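# Open the incubator's outer and glass doors fully

## Task

Swing the incubator's outer door and the inner glass door behind it fully open, and they must stay open by themselves once the robot lets go. It fails if any flask reaches the floor, if either door is slammed open or shut, or if the robot topples or is left leaning.

## Robot and tools

ROBOT. A LinearBot: an omnidirectional base with a column about 1.75 m high. A carriage rides the column over 1.0 m of travel (lift_m) and holds two identical six-joint arms, each with a two-finger gripper. The arm bases sit roughly 0.57 m + lift_m above the floor, and carriage parts hang about 0.15 m lower. A hand reaches 0.78 m from its shoulder but only about 0.38 m below its arm base. The hand is about 0.16 m long and 0.1 m wide (0.14 m open). Parked arm joints 1-6: 0, 0.05, 0.05, 1.45, 0, 0; parked, the robot is about 0.95 m wide and 0.7 m long. The wheel motors are weak (2 N m), so light pushes already stop a drive. Loose objects may occasionally get nudged by outside forces.

CAMERAS. carriage_camera is fixed, faces forward, tilted about 20 degrees down; left_wrist_camera and right_wrist_camera look out past the fingertips. No reading reports a lean; only the images reveal tilting.

FRAMES. Base frame: origin on the floor below the base centre, x forward, y left, z up. left_hand and right_hand are the midpoint between each hand's pads, in this frame; quat_wxyz rotates base axes into hand axes (hand z along the fingers, fingers open along hand y; an upward hand with joints 1, 5, 6 at 0 reads (1, 0, 0, 0)). These readings drift from the truth, more so at long reach. base_odometry is the base frame as it was at scene start, built from wheel turns only, so slip shows up as motion; heading is positive leftward, -3.142 to 3.142.

TOOL execute_actions. Arguments: actions (a list holding one action, or empty to just read state and images) and cameras (list of names from carriage_camera, left_wrist_camera, right_wrist_camera, all; omitted/null/["all"] means all, [] means none). An action may hold base, joints, or both; their motions begin together. base takes exactly one relative offset from where the base last reported itself: translate_m (metres, forward positive, -2 to 2), strafe_m (metres, left positive, -2 to 2) or rotate_rad (radians, counter-clockwise positive, -6.3 to 6.3). joints is one dictionary for the whole robot, keyed by joint name, each value an absolute target: lift_m 0 to 1 m; for each arm (left_ and right_ prefixes) joint1_rad -2.617 to 3.054 (yaw about vertical, 0 ahead, positive left); joint2_rad 0 to 3.141 (shoulder: 0 upper arm back and level, 1.57 upright, 3.14 forward level); joint3_rad 0 to 3.141 (elbow: 0 folded, 3.14 straight); joint4_rad -1.57 to 1.57 (wrist pitch, positive lifts fingertips); joint5_rad -1.57 to 1.57 (wrist yaw, positive swings fingertips RIGHT, opposite to joint 1); joint6_rad -2.094 to 2.094 (roll about finger axis, positive clockwise seen from forearm); gripper_m 0 to 0.093 m pad gap. Done tolerances: lift 0.004, joint1 0.02, joint2 and joint3 0.055, joint4 0.04, joint5 and joint6 0.02, gripper 0.004. An action lasts at most 15 s. Unknown keys or out-of-range numbers reject the whole call with no motion. Joints or base left out of an action may still be driving toward earlier targets without status showing it.

TOOL wait: seconds, 0 to 10; commands nothing and returns state and images. TOOL zoom_image: camera plus region [x0, y0, x1, y1] in pixels from the top-left, at most 504 by 504, on that camera's latest full image. TOOL finished_scene: scene, the integer of the current scene; ends it irreversibly after the last command is held, and reports success. Replying with no tool call ends everything.

RESULTS. base_status and joint_status: done (for the base, wheels turned the full amount, slip included; a mm-scale move may say done while short), off_target (rested away from target, may still push), contact_stop or time_out (target dropped, holds in place), not_followed (a self-collision check withheld that arm's targets; a cause: line may follow; gripper targets still apply; withheld targets may be retried on later actions). After a stop, later calls in the same reply are skipped. on_its_own covers uncommanded behaviour; 'held at' is the held target, not the position. motor_effort is percent of maximum, positive toward higher values, bracket = peak; readings carry fixed and random errors. drive_wheels larger at rest than after free motion means the base still presses something. A lift effort that keeps dropping as the lift descends means a hand rests on something. JOINT TORQUES are raw drive outputs with offsets, noise and friction. ARM HIT means an arm struck the robot hard. A gripper holding something usually reads off_target.

CONTACT AND CARE. The base halts on wheel overload or an arm knocked several degrees, often late, and not during turns or usually when arm joints are also commanded; it may roll up to about 0.3 m after an arm touch. Arms and grippers have no contact stop: blocked arms keep pressing and snap to target when freed. After an obstruction stops a drive, back off about 0.2 m along the reverse path (or turn back), again if still pressed. The base can slide under a table edge until the column hits; reversing into an edge can topple it. Keep the two arms from striking or pressing each other; to free withheld arms, move only the withheld arm clear first, then the other. Gripper force is about 45-60 N per pad. A level hand sags 10-17 cm under 1 kg.

TIPPING. The robot cannot recover from a fall. Risk grows with a high carriage, outstretched arms, loads, pulling, and abrupt stops; about 1.5 kg per hand with both arms forward can tip it.

HEAT. Outstretched arms heat quickly, even empty and while you think. MOTOR HOT appears from 75 °C; at 90 °C that arm halts for 10 s (limit_stop_at_motor_heat; resend targets); at 100 °C it goes limp and drops. Some heat carries into the next scene.

The robot keeps holding its last command during your thinking time. Open doors smoothly and slowly, release them so they stay open unassisted, and avoid knocking flasks.

Each tool is called after "Emit:" by a JSON object that holds its "api" and its "payload", one argument or row to a line.

## Session

Emit:
{"api": "execute_actions", "payload": {
  "actions": []
}}

Scene clock: 0.00 s.
Joint torques (N m, as the arm reports them, + toward a larger angle): no reading
base_odometry: x=+0.000 y=+0.000 heading=+0.000 (m, m, rad; odometry frame)
base_status: not commanded
joint_positions: lift_m=+0.299 left_joint1_rad=-0.013 left_joint2_rad=+0.041 left_joint3_rad=+0.061 left_joint4_rad=+1.399 left_joint5_rad=-0.012 left_joint6_rad=+0.047 left_gripper_m=+0.094 right_joint1_rad=-0.005 right_joint2_rad=+0.070 right_joint3_rad=+0.039 right_joint4_rad=+1.459 right_joint5_rad=+0.000 right_joint6_rad=+0.036 right_gripper_m=+0.094
joint_status: not commanded
motor_effort: lift_m=+30 drive_wheels=-1 (%)
left_hand: x=+0.3222 y=+0.3402 z=+1.2883 quat_wxyz=(+0.997, -0.004, +0.076, +0.017) (m; base frame)
right_hand: x=+0.3234 y=-0.3389 z=+1.2838 quat_wxyz=(+0.997, +0.002, +0.072, +0.015) (m; base frame)
pictures: carriage_camera, left_wrist_camera, right_wrist_camera
Images, in order (width x height): carriage_camera 504x504, left_wrist_camera 504x504, right_wrist_camera 504x504.

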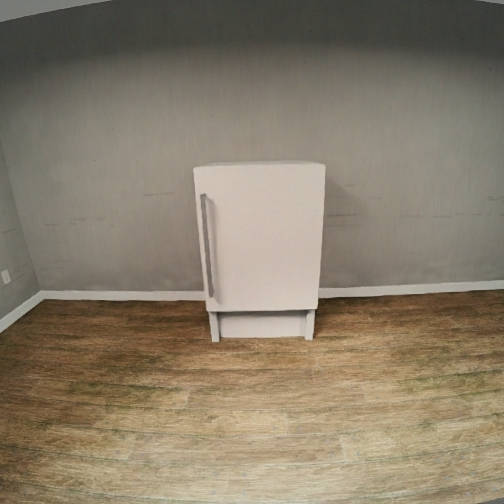

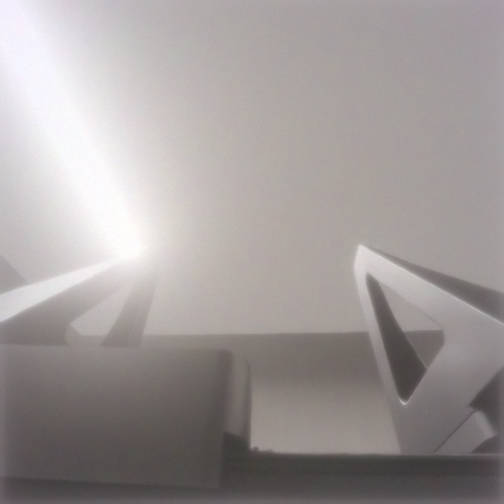

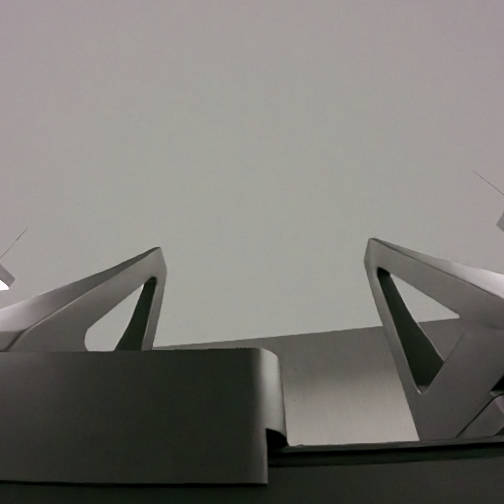

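Emit:
{"api": "execute_actions", "payload": {
  "actions": [
    {"base":{"translate_m":0.6},"joints":{"left_joint2_rad":1.2,"left_joint3_rad":1.2,"left_joint4_rad":0,"lift_m":0.1}}
  ]
}}

Scene clock: 5.63 s.
Joint torques (N m, as the arm reports them, + toward a larger angle): left_arm=[-0.25 -3.   10.58  2.04 -0.08 -0.11] | right_arm=[ 0.01  4.55  6.63 -0.14 -0.06  0.09]
base_odometry: x=+0.600 y=+0.000 heading=+0.000 (m, m, rad; odometry frame)
base_status: done
joint_positions: lift_m=+0.100 left_joint1_rad=-0.013 left_joint2_rad=+1.187 left_joint3_rad=+1.178 left_joint4_rad=+0.009 left_joint5_rad=-0.012 left_joint6_rad=+0.047 left_gripper_m=+0.094 right_joint1_rad=-0.005 right_joint2_rad=+0.070 right_joint3_rad=+0.039 right_joint4_rad=+1.459 right_joint5_rad=+0.000 right_joint6_rad=+0.036 right_gripper_m=+0.094
joint_status: all done
motor_effort: lift_m=+27(23) drive_wheels=-3(26) (%)
left_hand: x=+0.6975 y=+0.3352 z=+1.0732 quat_wxyz=(+0.707, +0.017, +0.707, +0.016) (m; base frame)
right_hand: x=+0.3232 y=-0.3389 z=+1.0849 quat_wxyz=(+0.997, +0.002, +0.071, +0.015) (m; base frame)
pictures: carriage_camera, left_wrist_camera, right_wrist_camera
Images, in order (width x height): carriage_camera 504x504, left_wrist_camera 504x504, right_wrist_camera 504x504.

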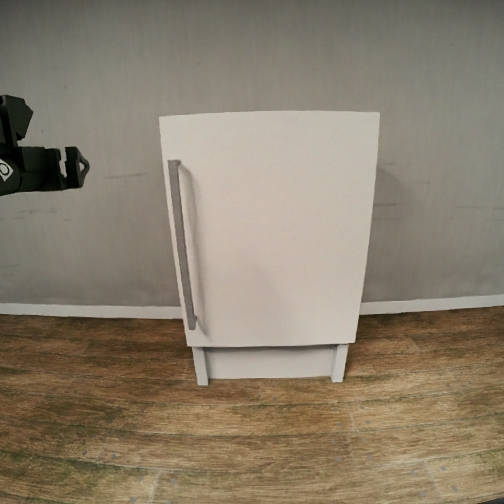

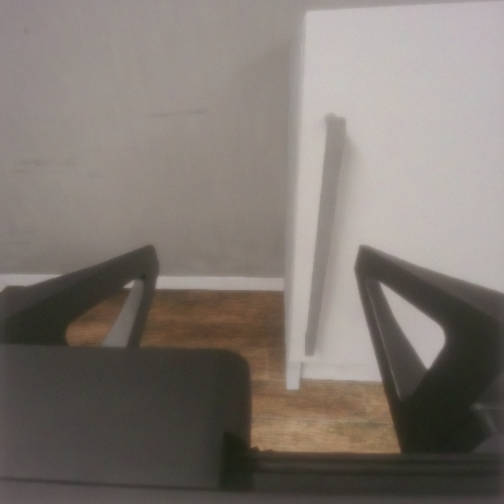

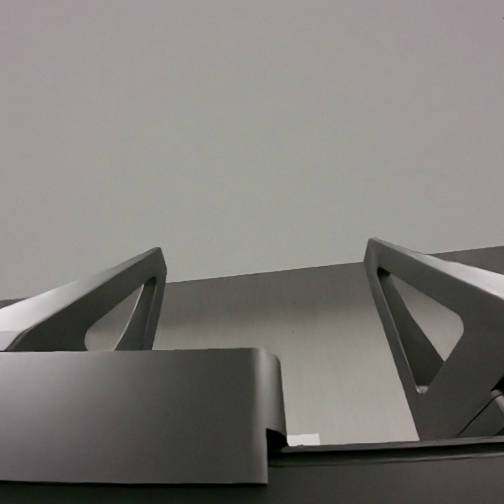

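Emit:
{"api": "execute_actions", "payload": {
  "actions": [
    {"base":{"strafe_m":-0.08},"joints":{"left_joint2_rad":0.9,"left_joint3_rad":0.8,"left_joint4_rad":0.1,"lift_m":0.0}}
  ],
  "cameras": []
}}

Emit:
{"api": "execute_actions", "payload": {
  "actions": [
    {"base":{"translate_m":0.25}}
  ],
  "cameras": ["carriage_camera","left_wrist_camera"]
}}

Scene clock: 10.70 s.
Joint torques (N m, as the arm reports them, + toward a larger angle): left_arm=[-0.04 -3.06  7.96  2.14 -0.04 -0.11] | right_arm=[ 0.02  4.49  6.63 -0.17 -0.06  0.1 ]
base_odometry: x=+0.600 y=-0.080 heading=+0.000 (m, m, rad; odometry frame)
base_status: done
joint_positions: lift_m=+0.000 left_joint1_rad=-0.013 left_joint2_rad=+0.915 left_joint3_rad=+0.810 left_joint4_rad=+0.095 left_joint5_rad=-0.012 left_joint6_rad=+0.047 left_gripper_m=+0.094 right_joint1_rad=-0.005 right_joint2_rad=+0.070 right_joint3_rad=+0.039 right_joint4_rad=+1.459 right_joint5_rad=+0.000 right_joint6_rad=+0.036 right_gripper_m=+0.094
joint_status: all done
motor_effort: lift_m=+28(26) drive_wheels=-3(26) (%)
left_hand: x=+0.6398 y=+0.3360 z=+0.9112 quat_wxyz=(+0.703, +0.017, +0.710, +0.016) (m; base frame)
right_hand: x=+0.3233 y=-0.3389 z=+0.9848 quat_wxyz=(+0.997, +0.002, +0.071, +0.015) (m; base frame)
pictures: none
No camera images: the call's "cameras" was empty. Leave "cameras" out to get every camera's image.

Scene clock: 13.10 s.
Joint torques (N m, as the arm reports them, + toward a larger angle): left_arm=[-0.06 -3.16  8.05  2.15 -0.02 -0.11] | right_arm=[ 0.02  4.49  6.65 -0.15 -0.06  0.1 ]
base_odometry: x=+0.851 y=-0.080 heading=-0.001 (m, m, rad; odometry frame)
base_status: done
joint_positions: lift_m=+0.000 left_joint1_rad=-0.013 left_joint2_rad=+0.915 left_joint3_rad=+0.810 left_joint4_rad=+0.100 left_joint5_rad=-0.012 left_joint6_rad=+0.047 left_gripper_m=+0.094 right_joint1_rad=-0.005 right_joint2_rad=+0.070 right_joint3_rad=+0.039 right_joint4_rad=+1.459 right_joint5_rad=+0.000 right_joint6_rad=+0.036 right_gripper_m=+0.094
joint_status: not commanded
motor_effort: lift_m=+28(27) drive_wheels=-6(21) (%)
left_hand: x=+0.6398 y=+0.3360 z=+0.9125 quat_wxyz=(+0.705, +0.017, +0.709, +0.016) (m; base frame)
right_hand: x=+0.3234 y=-0.3389 z=+0.9848 quat_wxyz=(+0.997, +0.002, +0.072, +0.015) (m; base frame)
pictures: carriage_camera, left_wrist_camera
Images, in order (width x height): carriage_camera 504x504, left_wrist_camera 504x504.

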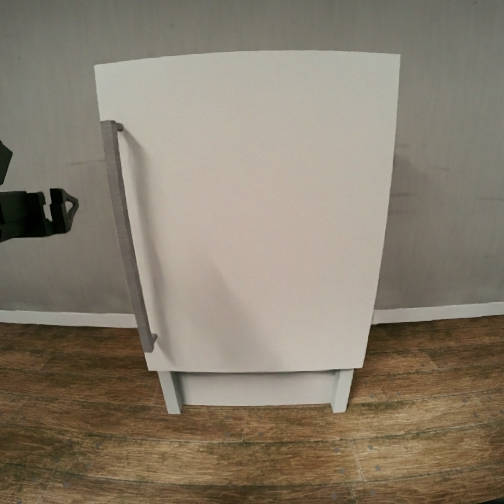

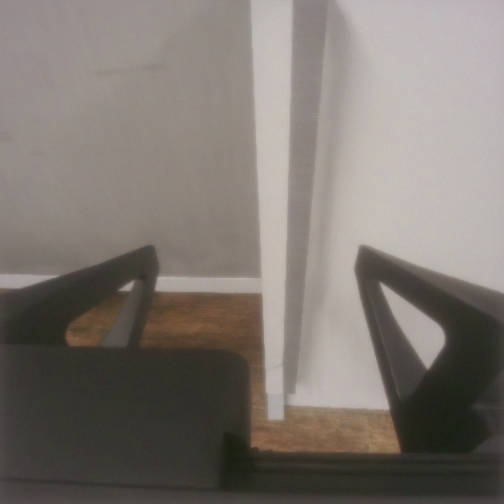

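Emit:
{"api": "execute_actions", "payload": {
  "actions": [
    {"base":{"strafe_m":-0.04}}
  ],
  "cameras": []
}}

Emit:
{"api": "execute_actions", "payload": {
  "actions": [
    {"base":{"translate_m":0.13}}
  ],
  "cameras": ["carriage_camera","left_wrist_camera"]
}}

Scene clock: 15.87 s.
Joint torques (N m, as the arm reports them, + toward a larger angle): left_arm=[-0.11 -3.02  7.92  2.04 -0.04 -0.11] | right_arm=[ 0.01  4.45  6.74 -0.16 -0.06  0.09]
base_odometry: x=+0.851 y=-0.120 heading=+0.000 (m, m, rad; odometry frame)
base_status: done
joint_positions: lift_m=+0.000 left_joint1_rad=-0.013 left_joint2_rad=+0.915 left_joint3_rad=+0.810 left_joint4_rad=+0.102 left_joint5_rad=-0.012 left_joint6_rad=+0.047 left_gripper_m=+0.094 right_joint1_rad=-0.005 right_joint2_rad=+0.070 right_joint3_rad=+0.039 right_joint4_rad=+1.459 right_joint5_rad=+0.000 right_joint6_rad=+0.036 right_gripper_m=+0.094
joint_status: not commanded
motor_effort: lift_m=+27(27) drive_wheels=-3(21) (%)
left_hand: x=+0.6398 y=+0.3360 z=+0.9128 quat_wxyz=(+0.706, +0.017, +0.708, +0.016) (m; base frame)
right_hand: x=+0.3234 y=-0.3389 z=+0.9848 quat_wxyz=(+0.997, +0.002, +0.072, +0.015) (m; base frame)
pictures: none
No camera images: the call's "cameras" was empty. Leave "cameras" out to get every camera's image.

Scene clock: 17.70 s.
Joint torques (N m, as the arm reports them, + toward a larger angle): left_arm=[-0.1  -3.13  8.06  2.02 -0.04 -0.11] | right_arm=[ 0.02  4.44  6.64 -0.16 -0.05  0.09]
base_odometry: x=+0.981 y=-0.121 heading=-0.001 (m, m, rad; odometry frame)
base_status: done
joint_positions: lift_m=+0.000 left_joint1_rad=-0.013 left_joint2_rad=+0.915 left_joint3_rad=+0.810 left_joint4_rad=+0.103 left_joint5_rad=-0.012 left_joint6_rad=+0.047 left_gripper_m=+0.094 right_joint1_rad=-0.005 right_joint2_rad=+0.070 right_joint3_rad=+0.039 right_joint4_rad=+1.459 right_joint5_rad=+0.000 right_joint6_rad=+0.036 right_gripper_m=+0.094
joint_status: not commanded
motor_effort: lift_m=+27(28) drive_wheels=-6(20) (%)
left_hand: x=+0.6398 y=+0.3360 z=+0.9133 quat_wxyz=(+0.706, +0.017, +0.708, +0.016) (m; base frame)
right_hand: x=+0.3233 y=-0.3389 z=+0.9848 quat_wxyz=(+0.997, +0.002, +0.071, +0.015) (m; base frame)
pictures: carriage_camera, left_wrist_camera
Images, in order (width x height): carriage_camera 504x504, left_wrist_camera 504x504.

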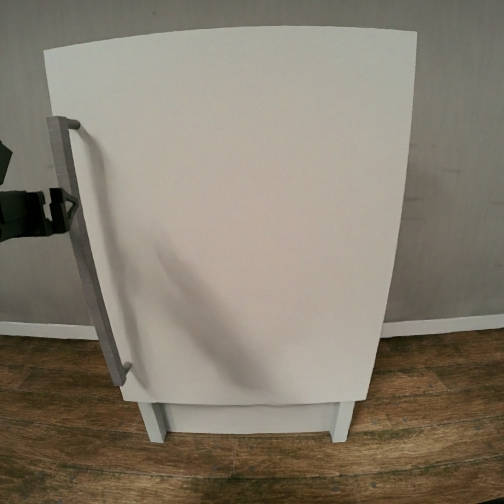

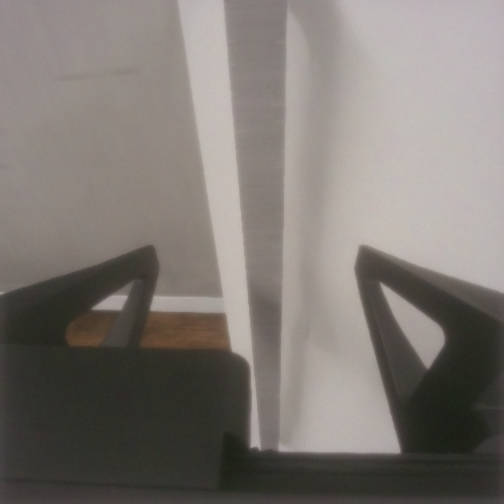

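Emit:
{"api": "execute_actions", "payload": {
  "actions": [
    {"base":{"translate_m":0.05}}
  ],
  "cameras": ["left_wrist_camera"]
}}

Emit:
{"api": "execute_actions", "payload": {
  "actions": [
    {"joints":{"left_gripper_m":0.0}}
  ],
  "cameras": ["left_wrist_camera"]
}}

Emit:
{"api": "execute_actions", "payload": {
  "actions": [
    {"base":{"translate_m":-0.15},"joints":{"left_joint2_rad":0.9}}
  ],
  "cameras": ["carriage_camera","left_wrist_camera"]
}}

Scene clock: 22.67 s.
Joint torques (N m, as the arm reports them, + toward a larger angle): left_arm=[-0.11 -2.85  7.91  2.06 -0.03 -0.11] | right_arm=[ 0.05  4.45  6.64 -0.17 -0.06  0.09]
base_odometry: x=+1.031 y=-0.121 heading=-0.002 (m, m, rad; odometry frame)
base_status: done
joint_positions: lift_m=+0.000 left_joint1_rad=-0.013 left_joint2_rad=+0.915 left_joint3_rad=+0.810 left_joint4_rad=+0.104 left_joint5_rad=-0.012 left_joint6_rad=+0.047 left_gripper_m=+0.094 right_joint1_rad=-0.005 right_joint2_rad=+0.070 right_joint3_rad=+0.039 right_joint4_rad=+1.459 right_joint5_rad=+0.000 right_joint6_rad=+0.036 right_gripper_m=+0.094
joint_status: not commanded
motor_effort: lift_m=+28(27) drive_wheels=-6(23) (%)
left_hand: x=+0.6398 y=+0.3360 z=+0.9134 quat_wxyz=(+0.706, +0.017, +0.707, +0.016) (m; base frame)
right_hand: x=+0.3232 y=-0.3389 z=+0.9848 quat_wxyz=(+0.997, +0.002, +0.071, +0.015) (m; base frame)
pictures: left_wrist_camera
Images, in order (width x height): left_wrist_camera 504x504.

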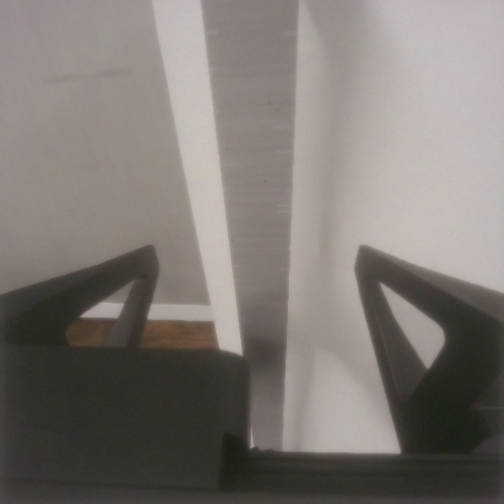

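Scene clock: 23.40 s.
Joint torques (N m, as the arm reports them, + toward a larger angle): left_arm=[ 0.11 -3.03  7.96  2.05 -0.12 -0.02] | right_arm=[ 0.01  4.44  6.68 -0.15 -0.06  0.1 ]
base_odometry: x=+1.031 y=-0.121 heading=-0.002 (m, m, rad; odometry frame)
base_status: not commanded
joint_positions: lift_m=+0.000 left_joint1_rad=-0.016 left_joint2_rad=+0.915 left_joint3_rad=+0.810 left_joint4_rad=+0.104 left_joint5_rad=-0.002 left_joint6_rad=+0.040 left_gripper_m=+0.024 right_joint1_rad=-0.005 right_joint2_rad=+0.070 right_joint3_rad=+0.039 right_joint4_rad=+1.459 right_joint5_rad=+0.000 right_joint6_rad=+0.036 right_gripper_m=+0.094
joint_status: left_gripper_m off_target (ended at +0.024, target +0.000)
motor_effort: lift_m=+27(27) drive_wheels=-6(6) (%)
left_hand: x=+0.6398 y=+0.3334 z=+0.9135 quat_wxyz=(+0.707, +0.019, +0.707, +0.009) (m; base frame)
right_hand: x=+0.3233 y=-0.3389 z=+0.9848 quat_wxyz=(+0.997, +0.002, +0.071, +0.015) (m; base frame)
pictures: left_wrist_camera
Images, in order (width x height): left_wrist_camera 504x504.

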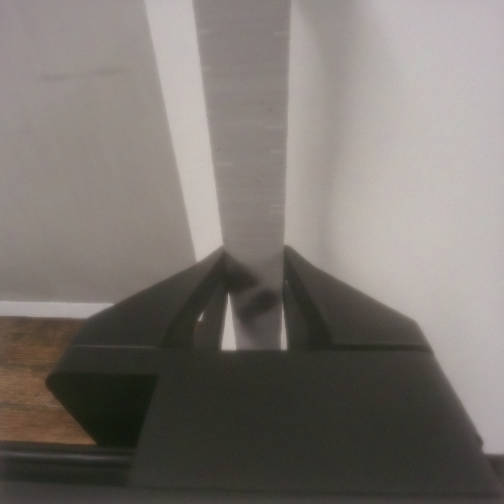

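Scene clock: 25.20 s.
Joint torques (N m, as the arm reports them, + toward a larger angle): left_arm=[ 2.27 -3.59  7.97  1.99 -0.8   0.03] | right_arm=[ 0.01  4.45  6.71 -0.17 -0.06  0.1 ]
base_odometry: x=+0.891 y=-0.122 heading=-0.002 (m, m, rad; odometry frame)
base_status: translate_m contact_stop (by the wheels' count: -0.140 of -0.150)
joint_positions: lift_m=+0.000 left_joint1_rad=-0.040 left_joint2_rad=+0.922 left_joint3_rad=+0.810 left_joint4_rad=+0.112 left_joint5_rad=+0.080 left_joint6_rad=+0.036 left_gripper_m=+0.025 right_joint1_rad=-0.005 right_joint2_rad=+0.070 right_joint3_rad=+0.039 right_joint4_rad=+1.460 right_joint5_rad=+0.000 right_joint6_rad=+0.036 right_gripper_m=+0.094
joint_status: all done
motor_effort: lift_m=+28(29) drive_wheels=-4(37) (%)
left_hand: x=+0.6401 y=+0.3107 z=+0.9130 quat_wxyz=(+0.706, +0.055, +0.705, -0.030) (m; base frame)
right_hand: x=+0.3230 y=-0.3389 z=+0.9848 quat_wxyz=(+0.997, +0.002, +0.071, +0.015) (m; base frame)
pictures: carriage_camera, left_wrist_camera
Images, in order (width x height): carriage_camera 504x504, left_wrist_camera 504x504.

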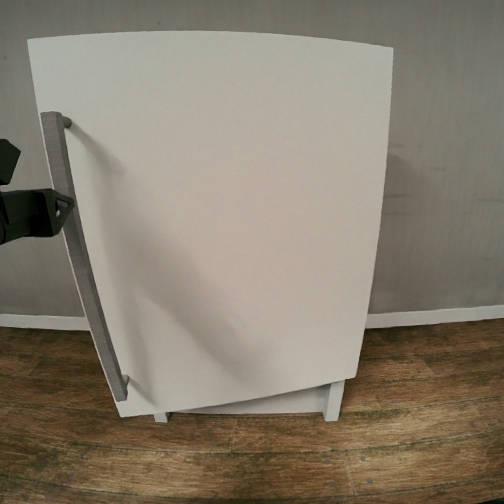

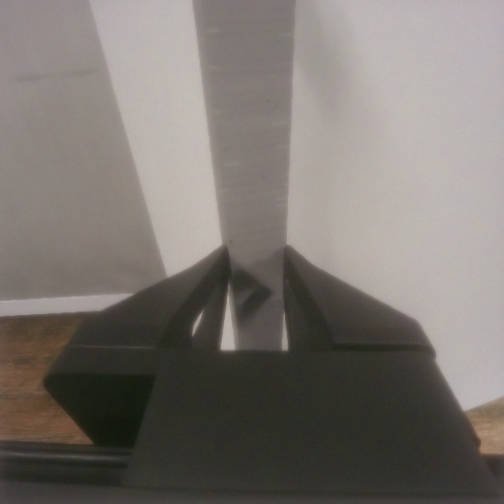

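Emit:
{"api": "execute_actions", "payload": {
  "actions": [
    {"base":{"translate_m":-0.15},"joints":{"left_joint1_rad":-0.25,"left_joint5_rad":-0.7}}
  ],
  "cameras": ["carriage_camera"]
}}

Emit:
{"api": "execute_actions", "payload": {
  "actions": [
    {"base":{"translate_m":-0.15},"joints":{"left_joint1_rad":-0.6,"left_joint5_rad":-1.35}}
  ],
  "cameras": ["carriage_camera","left_wrist_camera"]
}}

Scene clock: 30.30 s.
Joint torques (N m, as the arm reports them, + toward a larger angle): left_arm=[ 0.41 -2.49  7.85  1.83 -0.09  0.01] | right_arm=[-0.01  4.45  6.67 -0.21 -0.07  0.09]
base_odometry: x=+0.741 y=-0.122 heading=-0.002 (m, m, rad; odometry frame)
base_status: done
joint_positions: lift_m=+0.000 left_joint1_rad=-0.256 left_joint2_rad=+0.911 left_joint3_rad=+0.810 left_joint4_rad=+0.114 left_joint5_rad=-0.691 left_joint6_rad=+0.038 left_gripper_m=+0.001 right_joint1_rad=-0.005 right_joint2_rad=+0.070 right_joint3_rad=+0.039 right_joint4_rad=+1.460 right_joint5_rad=+0.001 right_joint6_rad=+0.036 right_gripper_m=+0.094
joint_status: all done
on_its_own: left_gripper_m moved -0.024 to your old target +0.000
motor_effort: lift_m=+27(26) drive_wheels=-2(28) (%)
left_hand: x=+0.6168 y=+0.3650 z=+0.9168 quat_wxyz=(+0.692, -0.142, +0.689, +0.164) (m; base frame)
right_hand: x=+0.3230 y=-0.3390 z=+0.9848 quat_wxyz=(+0.997, +0.002, +0.071, +0.015) (m; base frame)
pictures: carriage_camera
Images, in order (width x height): carriage_camera 504x504.

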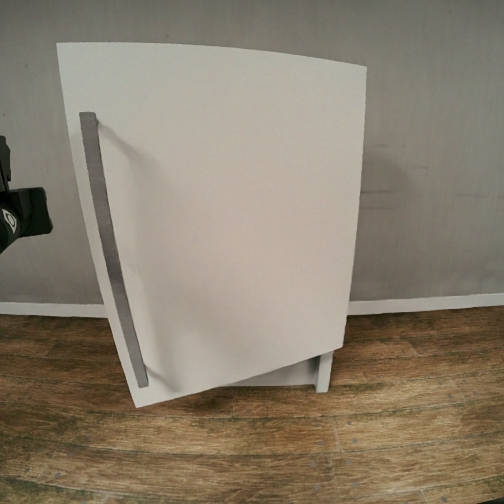

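Scene clock: 32.23 s.
Joint torques (N m, as the arm reports them, + toward a larger angle): left_arm=[-0.56 -2.02  7.4   1.43 -0.08  0.  ] | right_arm=[ 0.03  4.42  6.64 -0.17 -0.05  0.09]
base_odometry: x=+0.591 y=-0.121 heading=-0.002 (m, m, rad; odometry frame)
base_status: done
joint_positions: lift_m=+0.000 left_joint1_rad=-0.594 left_joint2_rad=+0.911 left_joint3_rad=+0.810 left_joint4_rad=+0.113 left_joint5_rad=-1.344 left_joint6_rad=+0.038 left_gripper_m=+0.001 right_joint1_rad=-0.005 right_joint2_rad=+0.070 right_joint3_rad=+0.039 right_joint4_rad=+1.460 right_joint5_rad=+0.001 right_joint6_rad=+0.036 right_gripper_m=+0.094
joint_status: all done
motor_effort: lift_m=+27(27) drive_wheels=-3(21) (%)
left_hand: x=+0.5615 y=+0.3539 z=+0.9154 quat_wxyz=(+0.655, -0.250, +0.661, +0.268) (m; base frame)
right_hand: x=+0.3231 y=-0.3390 z=+0.9848 quat_wxyz=(+0.997, +0.002, +0.071, +0.015) (m; base frame)
pictures: carriage_camera, left_wrist_camera
Images, in order (width x height): carriage_camera 504x504, left_wrist_camera 504x504.

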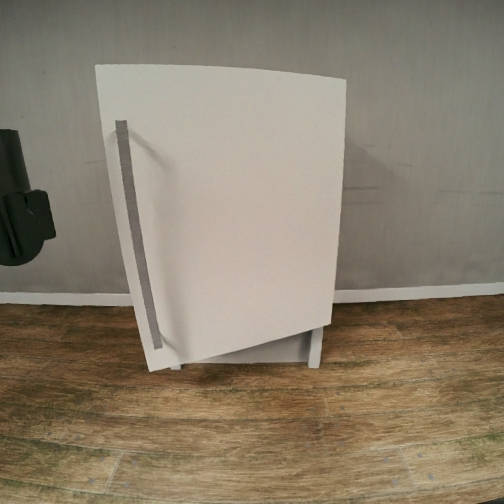

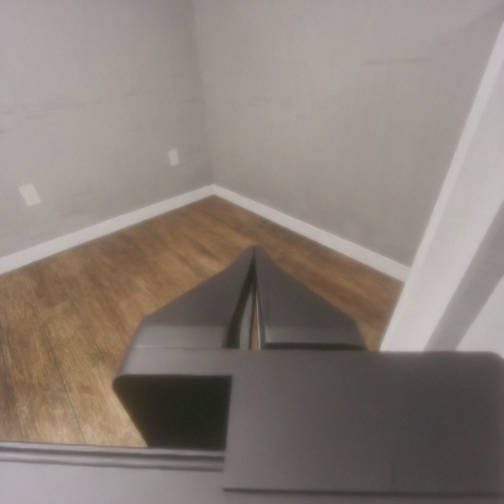

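Emit:
{"api": "execute_actions", "payload": {
  "actions": [
    {"base":{"strafe_m":0.8},"joints":{"left_joint1_rad":0,"left_joint2_rad":0.05,"left_joint3_rad":0.05,"left_joint4_rad":1.45,"left_joint5_rad":0,"right_gripper_m":0,"right_joint2_rad":0.9,"right_joint3_rad":0.9,"right_joint4_rad":0.9}}
  ],
  "cameras": []
}}

Emit:
{"api": "execute_actions", "payload": {
  "actions": [
    {"joints":{"right_joint2_rad":1.9,"right_joint3_rad":1.9,"right_joint4_rad":0}}
  ],
  "cameras": ["carriage_camera","right_wrist_camera"]
}}

Scene clock: 41.53 s.
Joint torques (N m, as the arm reports them, + toward a larger angle): left_arm=[ 0.38  2.3   4.3  -0.15  0.01  0.  ] | right_arm=[-0.03  0.11  8.97  1.06 -0.05  0.1 ]
base_odometry: x=+0.592 y=+0.679 heading=-0.002 (m, m, rad; odometry frame)
base_status: done
joint_positions: lift_m=+0.000 left_joint1_rad=-0.005 left_joint2_rad=+0.067 left_joint3_rad=+0.073 left_joint4_rad=+1.447 left_joint5_rad=-0.005 left_joint6_rad=+0.039 left_gripper_m=+0.001 right_joint1_rad=-0.005 right_joint2_rad=+0.891 right_joint3_rad=+0.883 right_joint4_rad=+0.905 right_joint5_rad=+0.001 right_joint6_rad=+0.036 right_gripper_m=+0.000
joint_status: all done
motor_effort: lift_m=+27(27) drive_wheels=-4(21) (%)
left_hand: x=+0.3150 y=+0.3393 z=+0.9939 quat_wxyz=(+0.998, -0.001, +0.059, +0.017) (m; base frame)
right_hand: x=+0.5378 y=-0.3401 z=+1.1259 quat_wxyz=(+0.944, +0.007, +0.331, +0.014) (m; base frame)
pictures: none
No camera images: the call's "cameras" was empty. Leave "cameras" out to get every camera's image.

Scene clock: 43.03 s.
Joint torques (N m, as the arm reports them, + toward a larger angle): left_arm=[ 0.38  2.23  4.22 -0.11  0.   -0.01] | right_arm=[ -0.03 -11.84  10.19   2.42  -0.05   0.09]
base_odometry: x=+0.592 y=+0.679 heading=-0.002 (m, m, rad; odometry frame)
base_status: not commanded
joint_positions: lift_m=+0.000 left_joint1_rad=-0.005 left_joint2_rad=+0.067 left_joint3_rad=+0.073 left_joint4_rad=+1.447 left_joint5_rad=-0.005 left_joint6_rad=+0.039 left_gripper_m=+0.001 right_joint1_rad=-0.005 right_joint2_rad=+1.900 right_joint3_rad=+1.882 right_joint4_rad=+0.000 right_joint5_rad=+0.001 right_joint6_rad=+0.036 right_gripper_m=+0.000
joint_status: all done
motor_effort: lift_m=+28(28) drive_wheels=-3(4) (%)
left_hand: x=+0.3150 y=+0.3393 z=+0.9939 quat_wxyz=(+0.998, -0.001, +0.059, +0.017) (m; base frame)
right_hand: x=+0.8821 y=-0.3419 z=+0.9717 quat_wxyz=(+0.701, +0.015, +0.713, +0.011) (m; base frame)
pictures: carriage_camera, right_wrist_camera
Images, in order (width x height): carriage_camera 504x504, right_wrist_camera 504x504.

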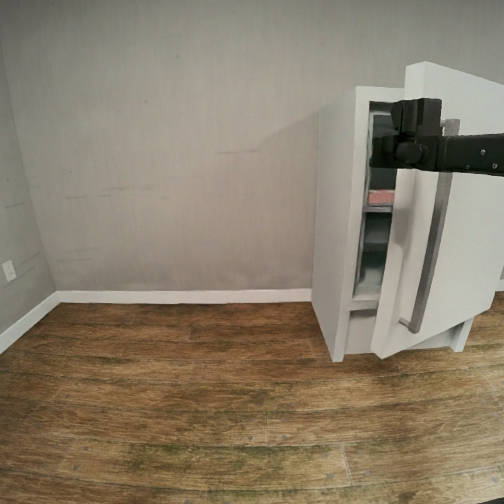

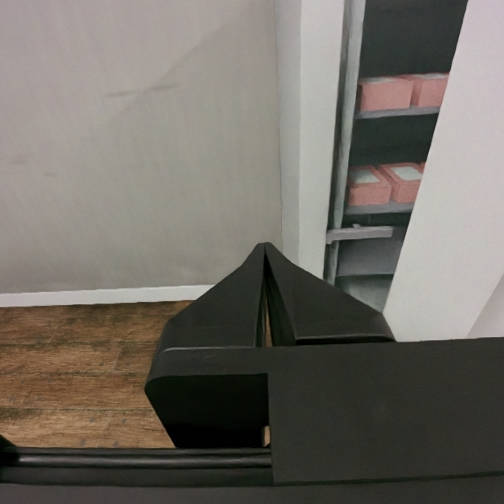

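Emit:
{"api": "execute_actions", "payload": {
  "actions": [
    {"base":{"translate_m":0.16}}
  ],
  "cameras": []
}}

Emit:
{"api": "execute_actions", "payload": {
  "actions": [
    {"base":{"strafe_m":-0.4},"joints":{"right_joint5_rad":0.3}}
  ],
  "cameras": ["carriage_camera","right_wrist_camera"]
}}

Scene clock: 46.57 s.
Joint torques (N m, as the arm reports them, + toward a larger angle): left_arm=[ 0.37  2.15  4.24 -0.17  0.01  0.  ] | right_arm=[  0.01 -11.83  10.21   2.38  -0.05   0.09]
base_odometry: x=+0.752 y=+0.679 heading=-0.001 (m, m, rad; odometry frame)
base_status: done
joint_positions: lift_m=+0.000 left_joint1_rad=-0.005 left_joint2_rad=+0.067 left_joint3_rad=+0.073 left_joint4_rad=+1.448 left_joint5_rad=-0.005 left_joint6_rad=+0.039 left_gripper_m=+0.001 right_joint1_rad=-0.005 right_joint2_rad=+1.900 right_joint3_rad=+1.882 right_joint4_rad=+0.004 right_joint5_rad=+0.001 right_joint6_rad=+0.036 right_gripper_m=+0.000
joint_status: not commanded
motor_effort: lift_m=+27(26) drive_wheels=-7(21) (%)
left_hand: x=+0.3147 y=+0.3393 z=+0.9940 quat_wxyz=(+0.998, -0.001, +0.058, +0.017) (m; base frame)
right_hand: x=+0.8821 y=-0.3419 z=+0.9725 quat_wxyz=(+0.702, +0.015, +0.712, +0.011) (m; base frame)
pictures: none
No camera images: the call's "cameras" was empty. Leave "cameras" out to get every camera's image.

Scene clock: 49.47 s.
Joint torques (N m, as the arm reports them, + toward a larger angle): left_arm=[ 0.39  2.32  4.25 -0.16 -0.01 -0.01] | right_arm=[-13.77 -10.57  10.2    2.49   0.05   0.18]
base_odometry: x=+0.752 y=+0.279 heading=-0.001 (m, m, rad; odometry frame)
base_status: done
joint_positions: lift_m=+0.000 left_joint1_rad=-0.005 left_joint2_rad=+0.067 left_joint3_rad=+0.073 left_joint4_rad=+1.449 left_joint5_rad=-0.002 left_joint6_rad=+0.039 left_gripper_m=+0.001 right_joint1_rad=+0.676 right_joint2_rad=+1.885 right_joint3_rad=+1.882 right_joint4_rad=-0.011 right_joint5_rad=+0.291 right_joint6_rad=+0.027 right_gripper_m=+0.000
joint_status: all done
motor_effort: lift_m=+28(29) drive_wheels=+16(42) (%)
left_hand: x=+0.3145 y=+0.3390 z=+0.9939 quat_wxyz=(+0.998, +0.000, +0.058, +0.017) (m; base frame)
right_hand: x=+0.7723 y=-0.0109 z=+0.9777 quat_wxyz=(+0.688, -0.128, +0.700, +0.142) (m; base frame)
pictures: carriage_camera, right_wrist_camera
Images, in order (width x height): carriage_camera 504x504, right_wrist_camera 504x504.

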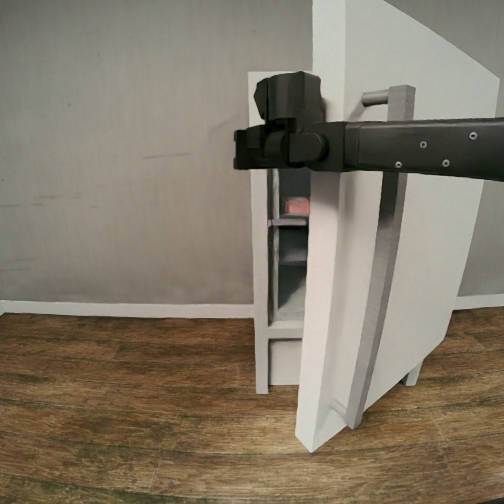

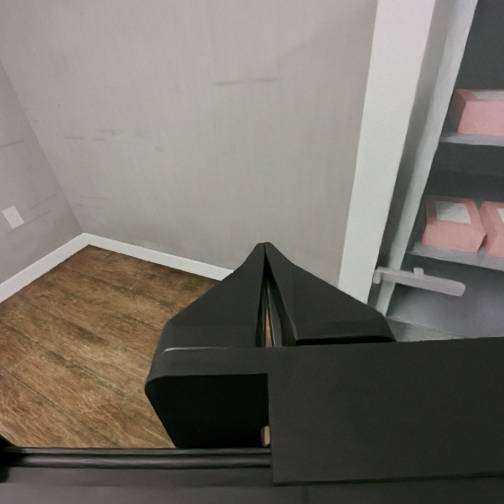

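Emit:
{"api": "execute_actions", "payload": {
  "actions": [
    {"base":{"strafe_m":0.36},"joints":{"right_joint5_rad":1.2}}
  ],
  "cameras": ["carriage_camera","right_wrist_camera"]
}}

Scene clock: 53.93 s.
Joint torques (N m, as the arm reports them, + toward a larger angle): left_arm=[ 0.39  2.3   4.26 -0.15 -0.01  0.  ] | right_arm=[  0.2  -10.35   9.67   1.94   0.04   0.18]
base_odometry: x=+0.753 y=+0.639 heading=-0.001 (m, m, rad; odometry frame)
base_status: done
joint_positions: lift_m=+0.000 left_joint1_rad=-0.005 left_joint2_rad=+0.067 left_joint3_rad=+0.073 left_joint4_rad=+1.450 left_joint5_rad=-0.002 left_joint6_rad=+0.039 left_gripper_m=+0.001 right_joint1_rad=-0.008 right_joint2_rad=+1.887 right_joint3_rad=+1.882 right_joint4_rad=-0.004 right_joint5_rad=+1.192 right_joint6_rad=+0.027 right_gripper_m=+0.000
joint_status: all done
motor_effort: lift_m=+29(29) drive_wheels=-4(41) (%)
left_hand: x=+0.3143 y=+0.3389 z=+0.9940 quat_wxyz=(+0.998, +0.000, +0.057, +0.017) (m; base frame)
right_hand: x=+0.7686 y=-0.5022 z=+0.9790 quat_wxyz=(+0.586, +0.405, +0.581, -0.393) (m; base frame)
pictures: carriage_camera, right_wrist_camera
Images, in order (width x height): carriage_camera 504x504, right_wrist_camera 504x504.

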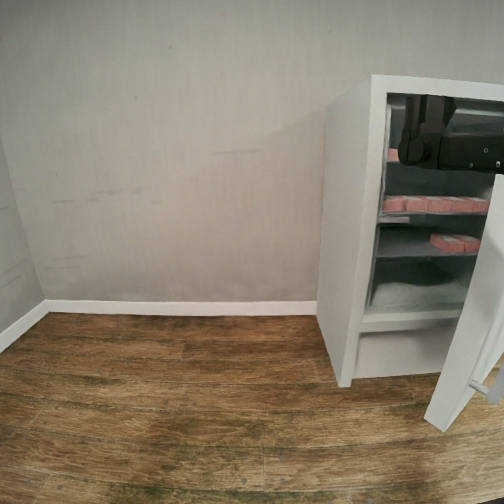

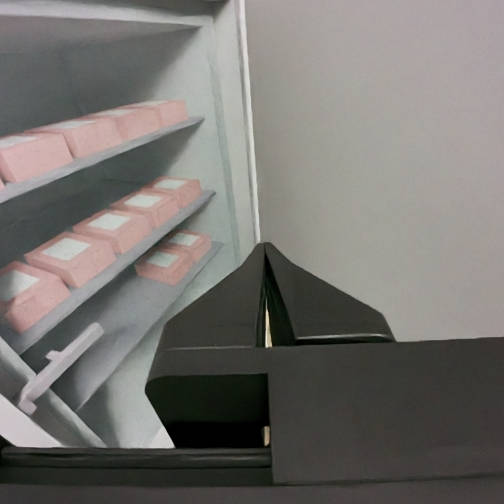

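It opened more. Push on.

Emit:
{"api": "execute_actions", "payload": {
  "actions": [
    {"base":{"strafe_m":-0.3},"joints":{"right_joint5_rad":1.2}}
  ],
  "cameras": ["carriage_camera"]
}}

Emit:
{"api": "execute_actions", "payload": {
  "actions": [
    {"base":{"strafe_m":-0.2},"joints":{"right_joint5_rad":1.2}}
  ],
  "cameras": ["carriage_camera","right_wrist_camera"]
}}

Scene clock: 57.87 s.
Joint torques (N m, as the arm reports them, + toward a larger angle): left_arm=[ 0.38  2.24  4.77 -0.2  -0.03 -0.02] | right_arm=[-13.25  -9.27   9.37   1.85  -0.05   0.16]
base_odometry: x=+0.752 y=+0.454 heading=+0.000 (m, m, rad; odometry frame)
base_status: strafe_m contact_stop (by the wheels' count: -0.185 of -0.300)
joint_positions: lift_m=+0.000 left_joint1_rad=-0.005 left_joint2_rad=+0.066 left_joint3_rad=+0.067 left_joint4_rad=+1.449 left_joint5_rad=+0.000 left_joint6_rad=+0.039 left_gripper_m=+0.001 right_joint1_rad=+0.191 right_joint2_rad=+1.876 right_joint3_rad=+1.884 right_joint4_rad=+0.004 right_joint5_rad=+1.199 right_joint6_rad=+0.029 right_gripper_m=+0.000
joint_status: all done
motor_effort: lift_m=+29(29) drive_wheels=+25(45) (%)
left_hand: x=+0.3159 y=+0.3386 z=+0.9923 quat_wxyz=(+0.998, +0.001, +0.060, +0.017) (m; base frame)
right_hand: x=+0.7867 y=-0.4050 z=+0.9859 quat_wxyz=(+0.627, +0.353, +0.611, -0.330) (m; base frame)
pictures: carriage_camera
Images, in order (width x height): carriage_camera 504x504.

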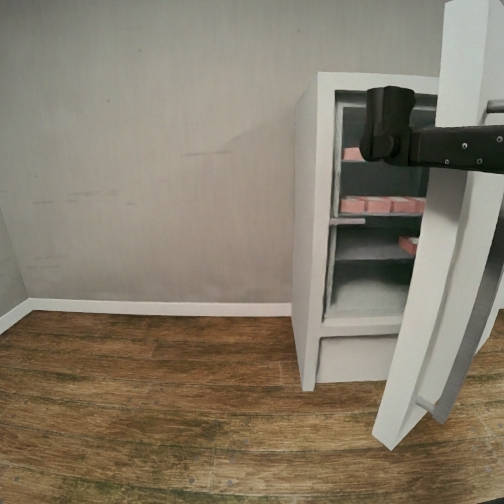

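not run: a stop came earlier in this reply.

Emit:
{"api": "execute_actions", "payload": {
  "actions": [
    {"base":{"translate_m":-0.25},"joints":{"right_joint1_rad":-0.1}}
  ],
  "cameras": ["carriage_camera","right_wrist_camera"]
}}

Scene clock: 61.83 s.
Joint torques (N m, as the arm reports them, + toward a larger angle): left_arm=[ 0.34  2.47  4.85 -0.13 -0.04 -0.01] | right_arm=[  0.24 -10.15   9.52   1.88   0.     0.17]
base_odometry: x=+0.502 y=+0.454 heading=+0.000 (m, m, rad; odometry frame)
base_status: done
joint_positions: lift_m=+0.000 left_joint1_rad=-0.005 left_joint2_rad=+0.066 left_joint3_rad=+0.067 left_joint4_rad=+1.448 left_joint5_rad=+0.000 left_joint6_rad=+0.039 left_gripper_m=+0.001 right_joint1_rad=-0.103 right_joint2_rad=+1.884 right_joint3_rad=+1.884 right_joint4_rad=+0.004 right_joint5_rad=+1.195 right_joint6_rad=+0.027 right_gripper_m=+0.000
joint_status: all done
motor_effort: lift_m=+28(29) drive_wheels=-3(38) (%)
left_hand: x=+0.3162 y=+0.3386 z=+0.9922 quat_wxyz=(+0.998, +0.001, +0.061, +0.017) (m; base frame)
right_hand: x=+0.7492 y=-0.5475 z=+0.9822 quat_wxyz=(+0.570, +0.436, +0.556, -0.419) (m; base frame)
pictures: carriage_camera, right_wrist_camera
Images, in order (width x height): carriage_camera 504x504, right_wrist_camera 504x504.

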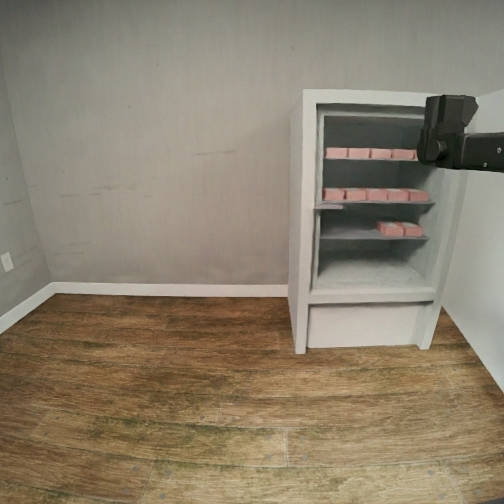

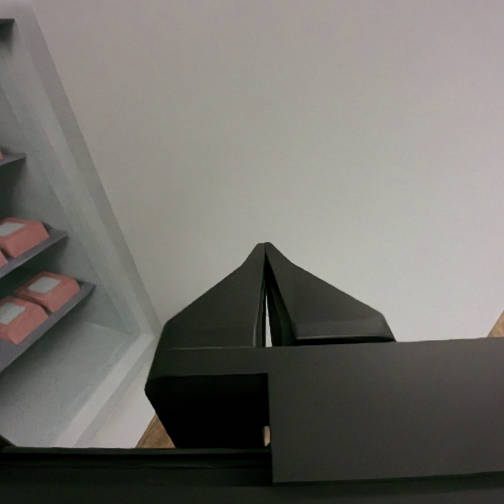

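Emit:
{"api": "execute_actions", "payload": {
  "actions": [
    {"base":{"strafe_m":-0.3},"joints":{"right_joint1_rad":-0.1}}
  ],
  "cameras": ["carriage_camera","right_wrist_camera"]
}}

Emit:
{"api": "execute_actions", "payload": {
  "actions": [
    {"base":{"strafe_m":-0.2},"joints":{"right_joint1_rad":-0.1}}
  ],
  "cameras": ["carriage_camera","right_wrist_camera"]
}}

Scene clock: 66.23 s.
Joint torques (N m, as the arm reports them, + toward a larger angle): left_arm=[ 0.33  2.34  4.81 -0.13 -0.04 -0.01] | right_arm=[  0.08 -10.08   9.53   1.84   0.     0.18]
base_odometry: x=+0.502 y=+0.154 heading=+0.000 (m, m, rad; odometry frame)
base_status: done
joint_positions: lift_m=+0.000 left_joint1_rad=-0.005 left_joint2_rad=+0.066 left_joint3_rad=+0.067 left_joint4_rad=+1.448 left_joint5_rad=+0.000 left_joint6_rad=+0.039 left_gripper_m=+0.001 right_joint1_rad=-0.101 right_joint2_rad=+1.884 right_joint3_rad=+1.884 right_joint4_rad=+0.004 right_joint5_rad=+1.195 right_joint6_rad=+0.027 right_gripper_m=+0.000
joint_status: all done
motor_effort: lift_m=+28(28) drive_wheels=-5(18) (%)
left_hand: x=+0.3162 y=+0.3386 z=+0.9922 quat_wxyz=(+0.998, +0.001, +0.061, +0.017) (m; base frame)
right_hand: x=+0.7497 y=-0.5465 z=+0.9822 quat_wxyz=(+0.571, +0.435, +0.557, -0.418) (m; base frame)
pictures: carriage_camera, right_wrist_camera
Images, in order (width x height): carriage_camera 504x504, right_wrist_camera 504x504.

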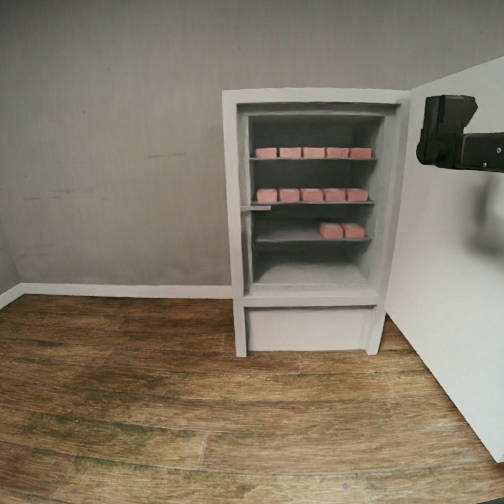

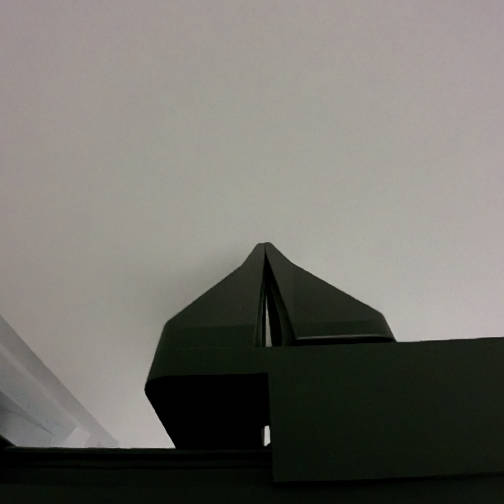

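Scene clock: 68.33 s.
Joint torques (N m, as the arm reports them, + toward a larger angle): left_arm=[ 0.3   2.36  4.76 -0.12 -0.04 -0.01] | right_arm=[ -2.06 -10.03   9.33   1.79  -0.15   0.16]
base_odometry: x=+0.502 y=-0.046 heading=+0.000 (m, m, rad; odometry frame)
base_status: done
joint_positions: lift_m=+0.000 left_joint1_rad=-0.005 left_joint2_rad=+0.066 left_joint3_rad=+0.067 left_joint4_rad=+1.448 left_joint5_rad=+0.001 left_joint6_rad=+0.039 left_gripper_m=+0.001 right_joint1_rad=-0.070 right_joint2_rad=+1.884 right_joint3_rad=+1.886 right_joint4_rad=+0.009 right_joint5_rad=+1.208 right_joint6_rad=+0.029 right_gripper_m=+0.000
joint_status: right_joint1_rad off_target (ended at -0.070, target -0.100)
motor_effort: lift_m=+28(29) drive_wheels=+2(22) (%)
left_hand: x=+0.3162 y=+0.3384 z=+0.9922 quat_wxyz=(+0.998, +0.002, +0.061, +0.017) (m; base frame)
right_hand: x=+0.7538 y=-0.5325 z=+0.9837 quat_wxyz=(+0.577, +0.432, +0.558, -0.411) (m; base frame)
pictures: carriage_camera, right_wrist_camera
Images, in order (width x height): carriage_camera 504x504, right_wrist_camera 504x504.

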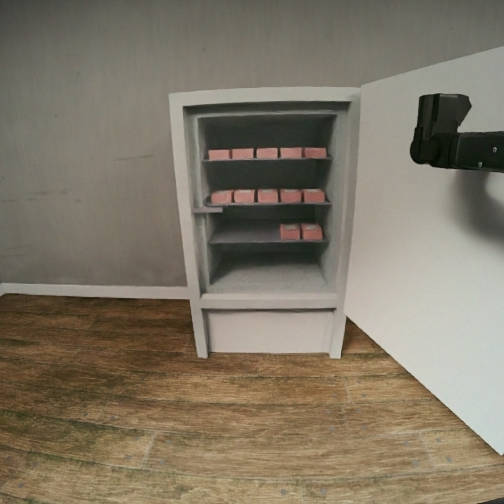

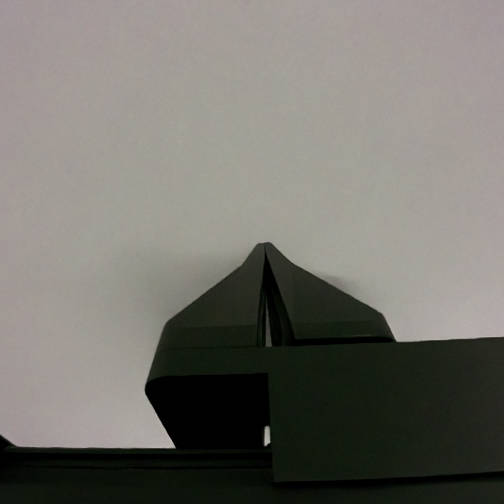

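Emit:
{"api": "execute_actions", "payload": {
  "actions": [
    {"base":{"strafe_m":-0.06},"joints":{"right_joint1_rad":-0.1,"left_joint2_rad":1.8,"left_joint3_rad":1.2,"left_joint4_rad":0.6,"left_gripper_m":0.06}}
  ]
}}

Emit:
{"api": "zoom_image", "payload": {
  "camera": "left_wrist_camera",
  "region": [150, 50, 450, 300]
}}

Scene clock: 72.30 s.
Joint torques (N m, as the arm reports them, + toward a larger angle): left_arm=[ 0.34 -8.63 10.12  2.07 -0.04 -0.01] | right_arm=[-10.74  -9.     9.26   2.15  -1.28   0.12]
base_odometry: x=+0.501 y=-0.106 heading=+0.000 (m, m, rad; odometry frame)
base_status: done
joint_positions: lift_m=+0.000 left_joint1_rad=-0.005 left_joint2_rad=+1.795 left_joint3_rad=+1.180 left_joint4_rad=+0.597 left_joint5_rad=+0.001 left_joint6_rad=+0.039 left_gripper_m=+0.060 right_joint1_rad=+0.058 right_joint2_rad=+1.873 right_joint3_rad=+1.886 right_joint4_rad=-0.034 right_joint5_rad=+1.317 right_joint6_rad=+0.033 right_gripper_m=+0.000
joint_status: right_joint1_rad off_target (ended at +0.058, target -0.100); the others done
motor_effort: lift_m=+28(30) drive_wheels=+14(27) (%)
left_hand: x=+0.8442 y=+0.3359 z=+0.8310 quat_wxyz=(+0.701, +0.016, +0.713, +0.012) (m; base frame)
right_hand: x=+0.7537 y=-0.4781 z=+0.9830 quat_wxyz=(+0.572, +0.421, +0.571, -0.412) (m; base frame)
pictures: carriage_camera, left_wrist_camera, right_wrist_camera
Images, in order (width x height): carriage_camera 504x504, left_wrist_camera 504x504, right_wrist_camera 504x504.

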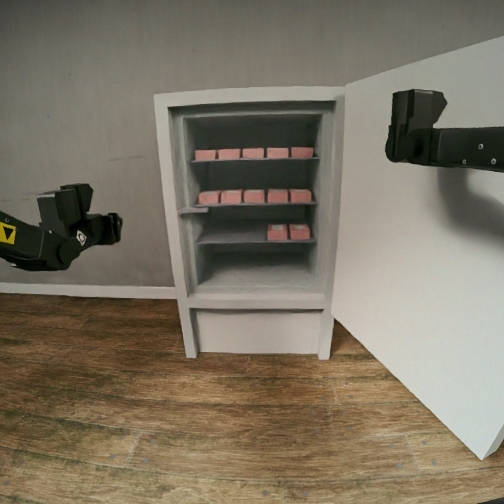

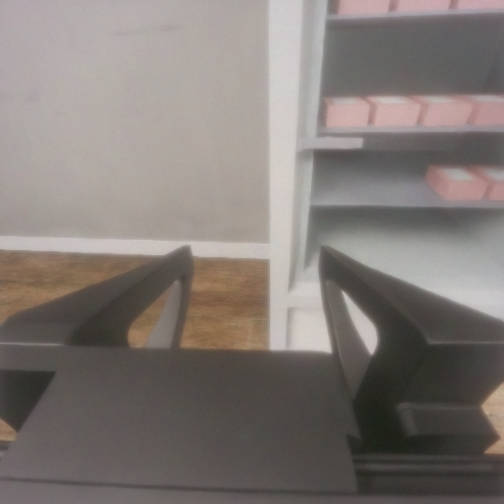

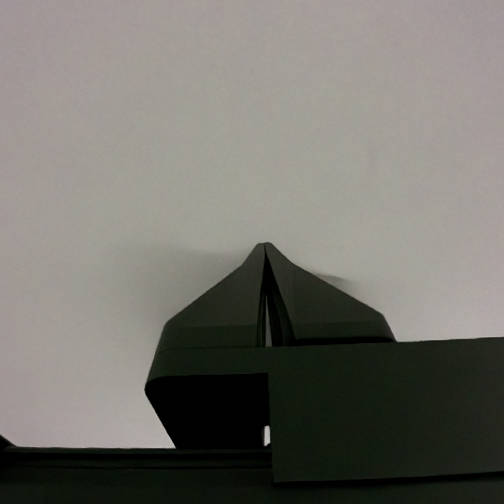

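Region (150, 50, 450, 300) of left_wrist_camera's 504x504 image, scaled by 1.680, with more detail than that image has.

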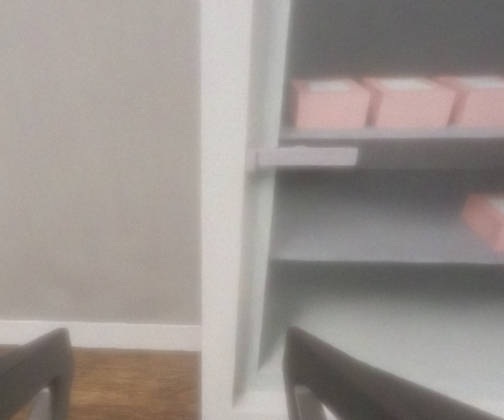

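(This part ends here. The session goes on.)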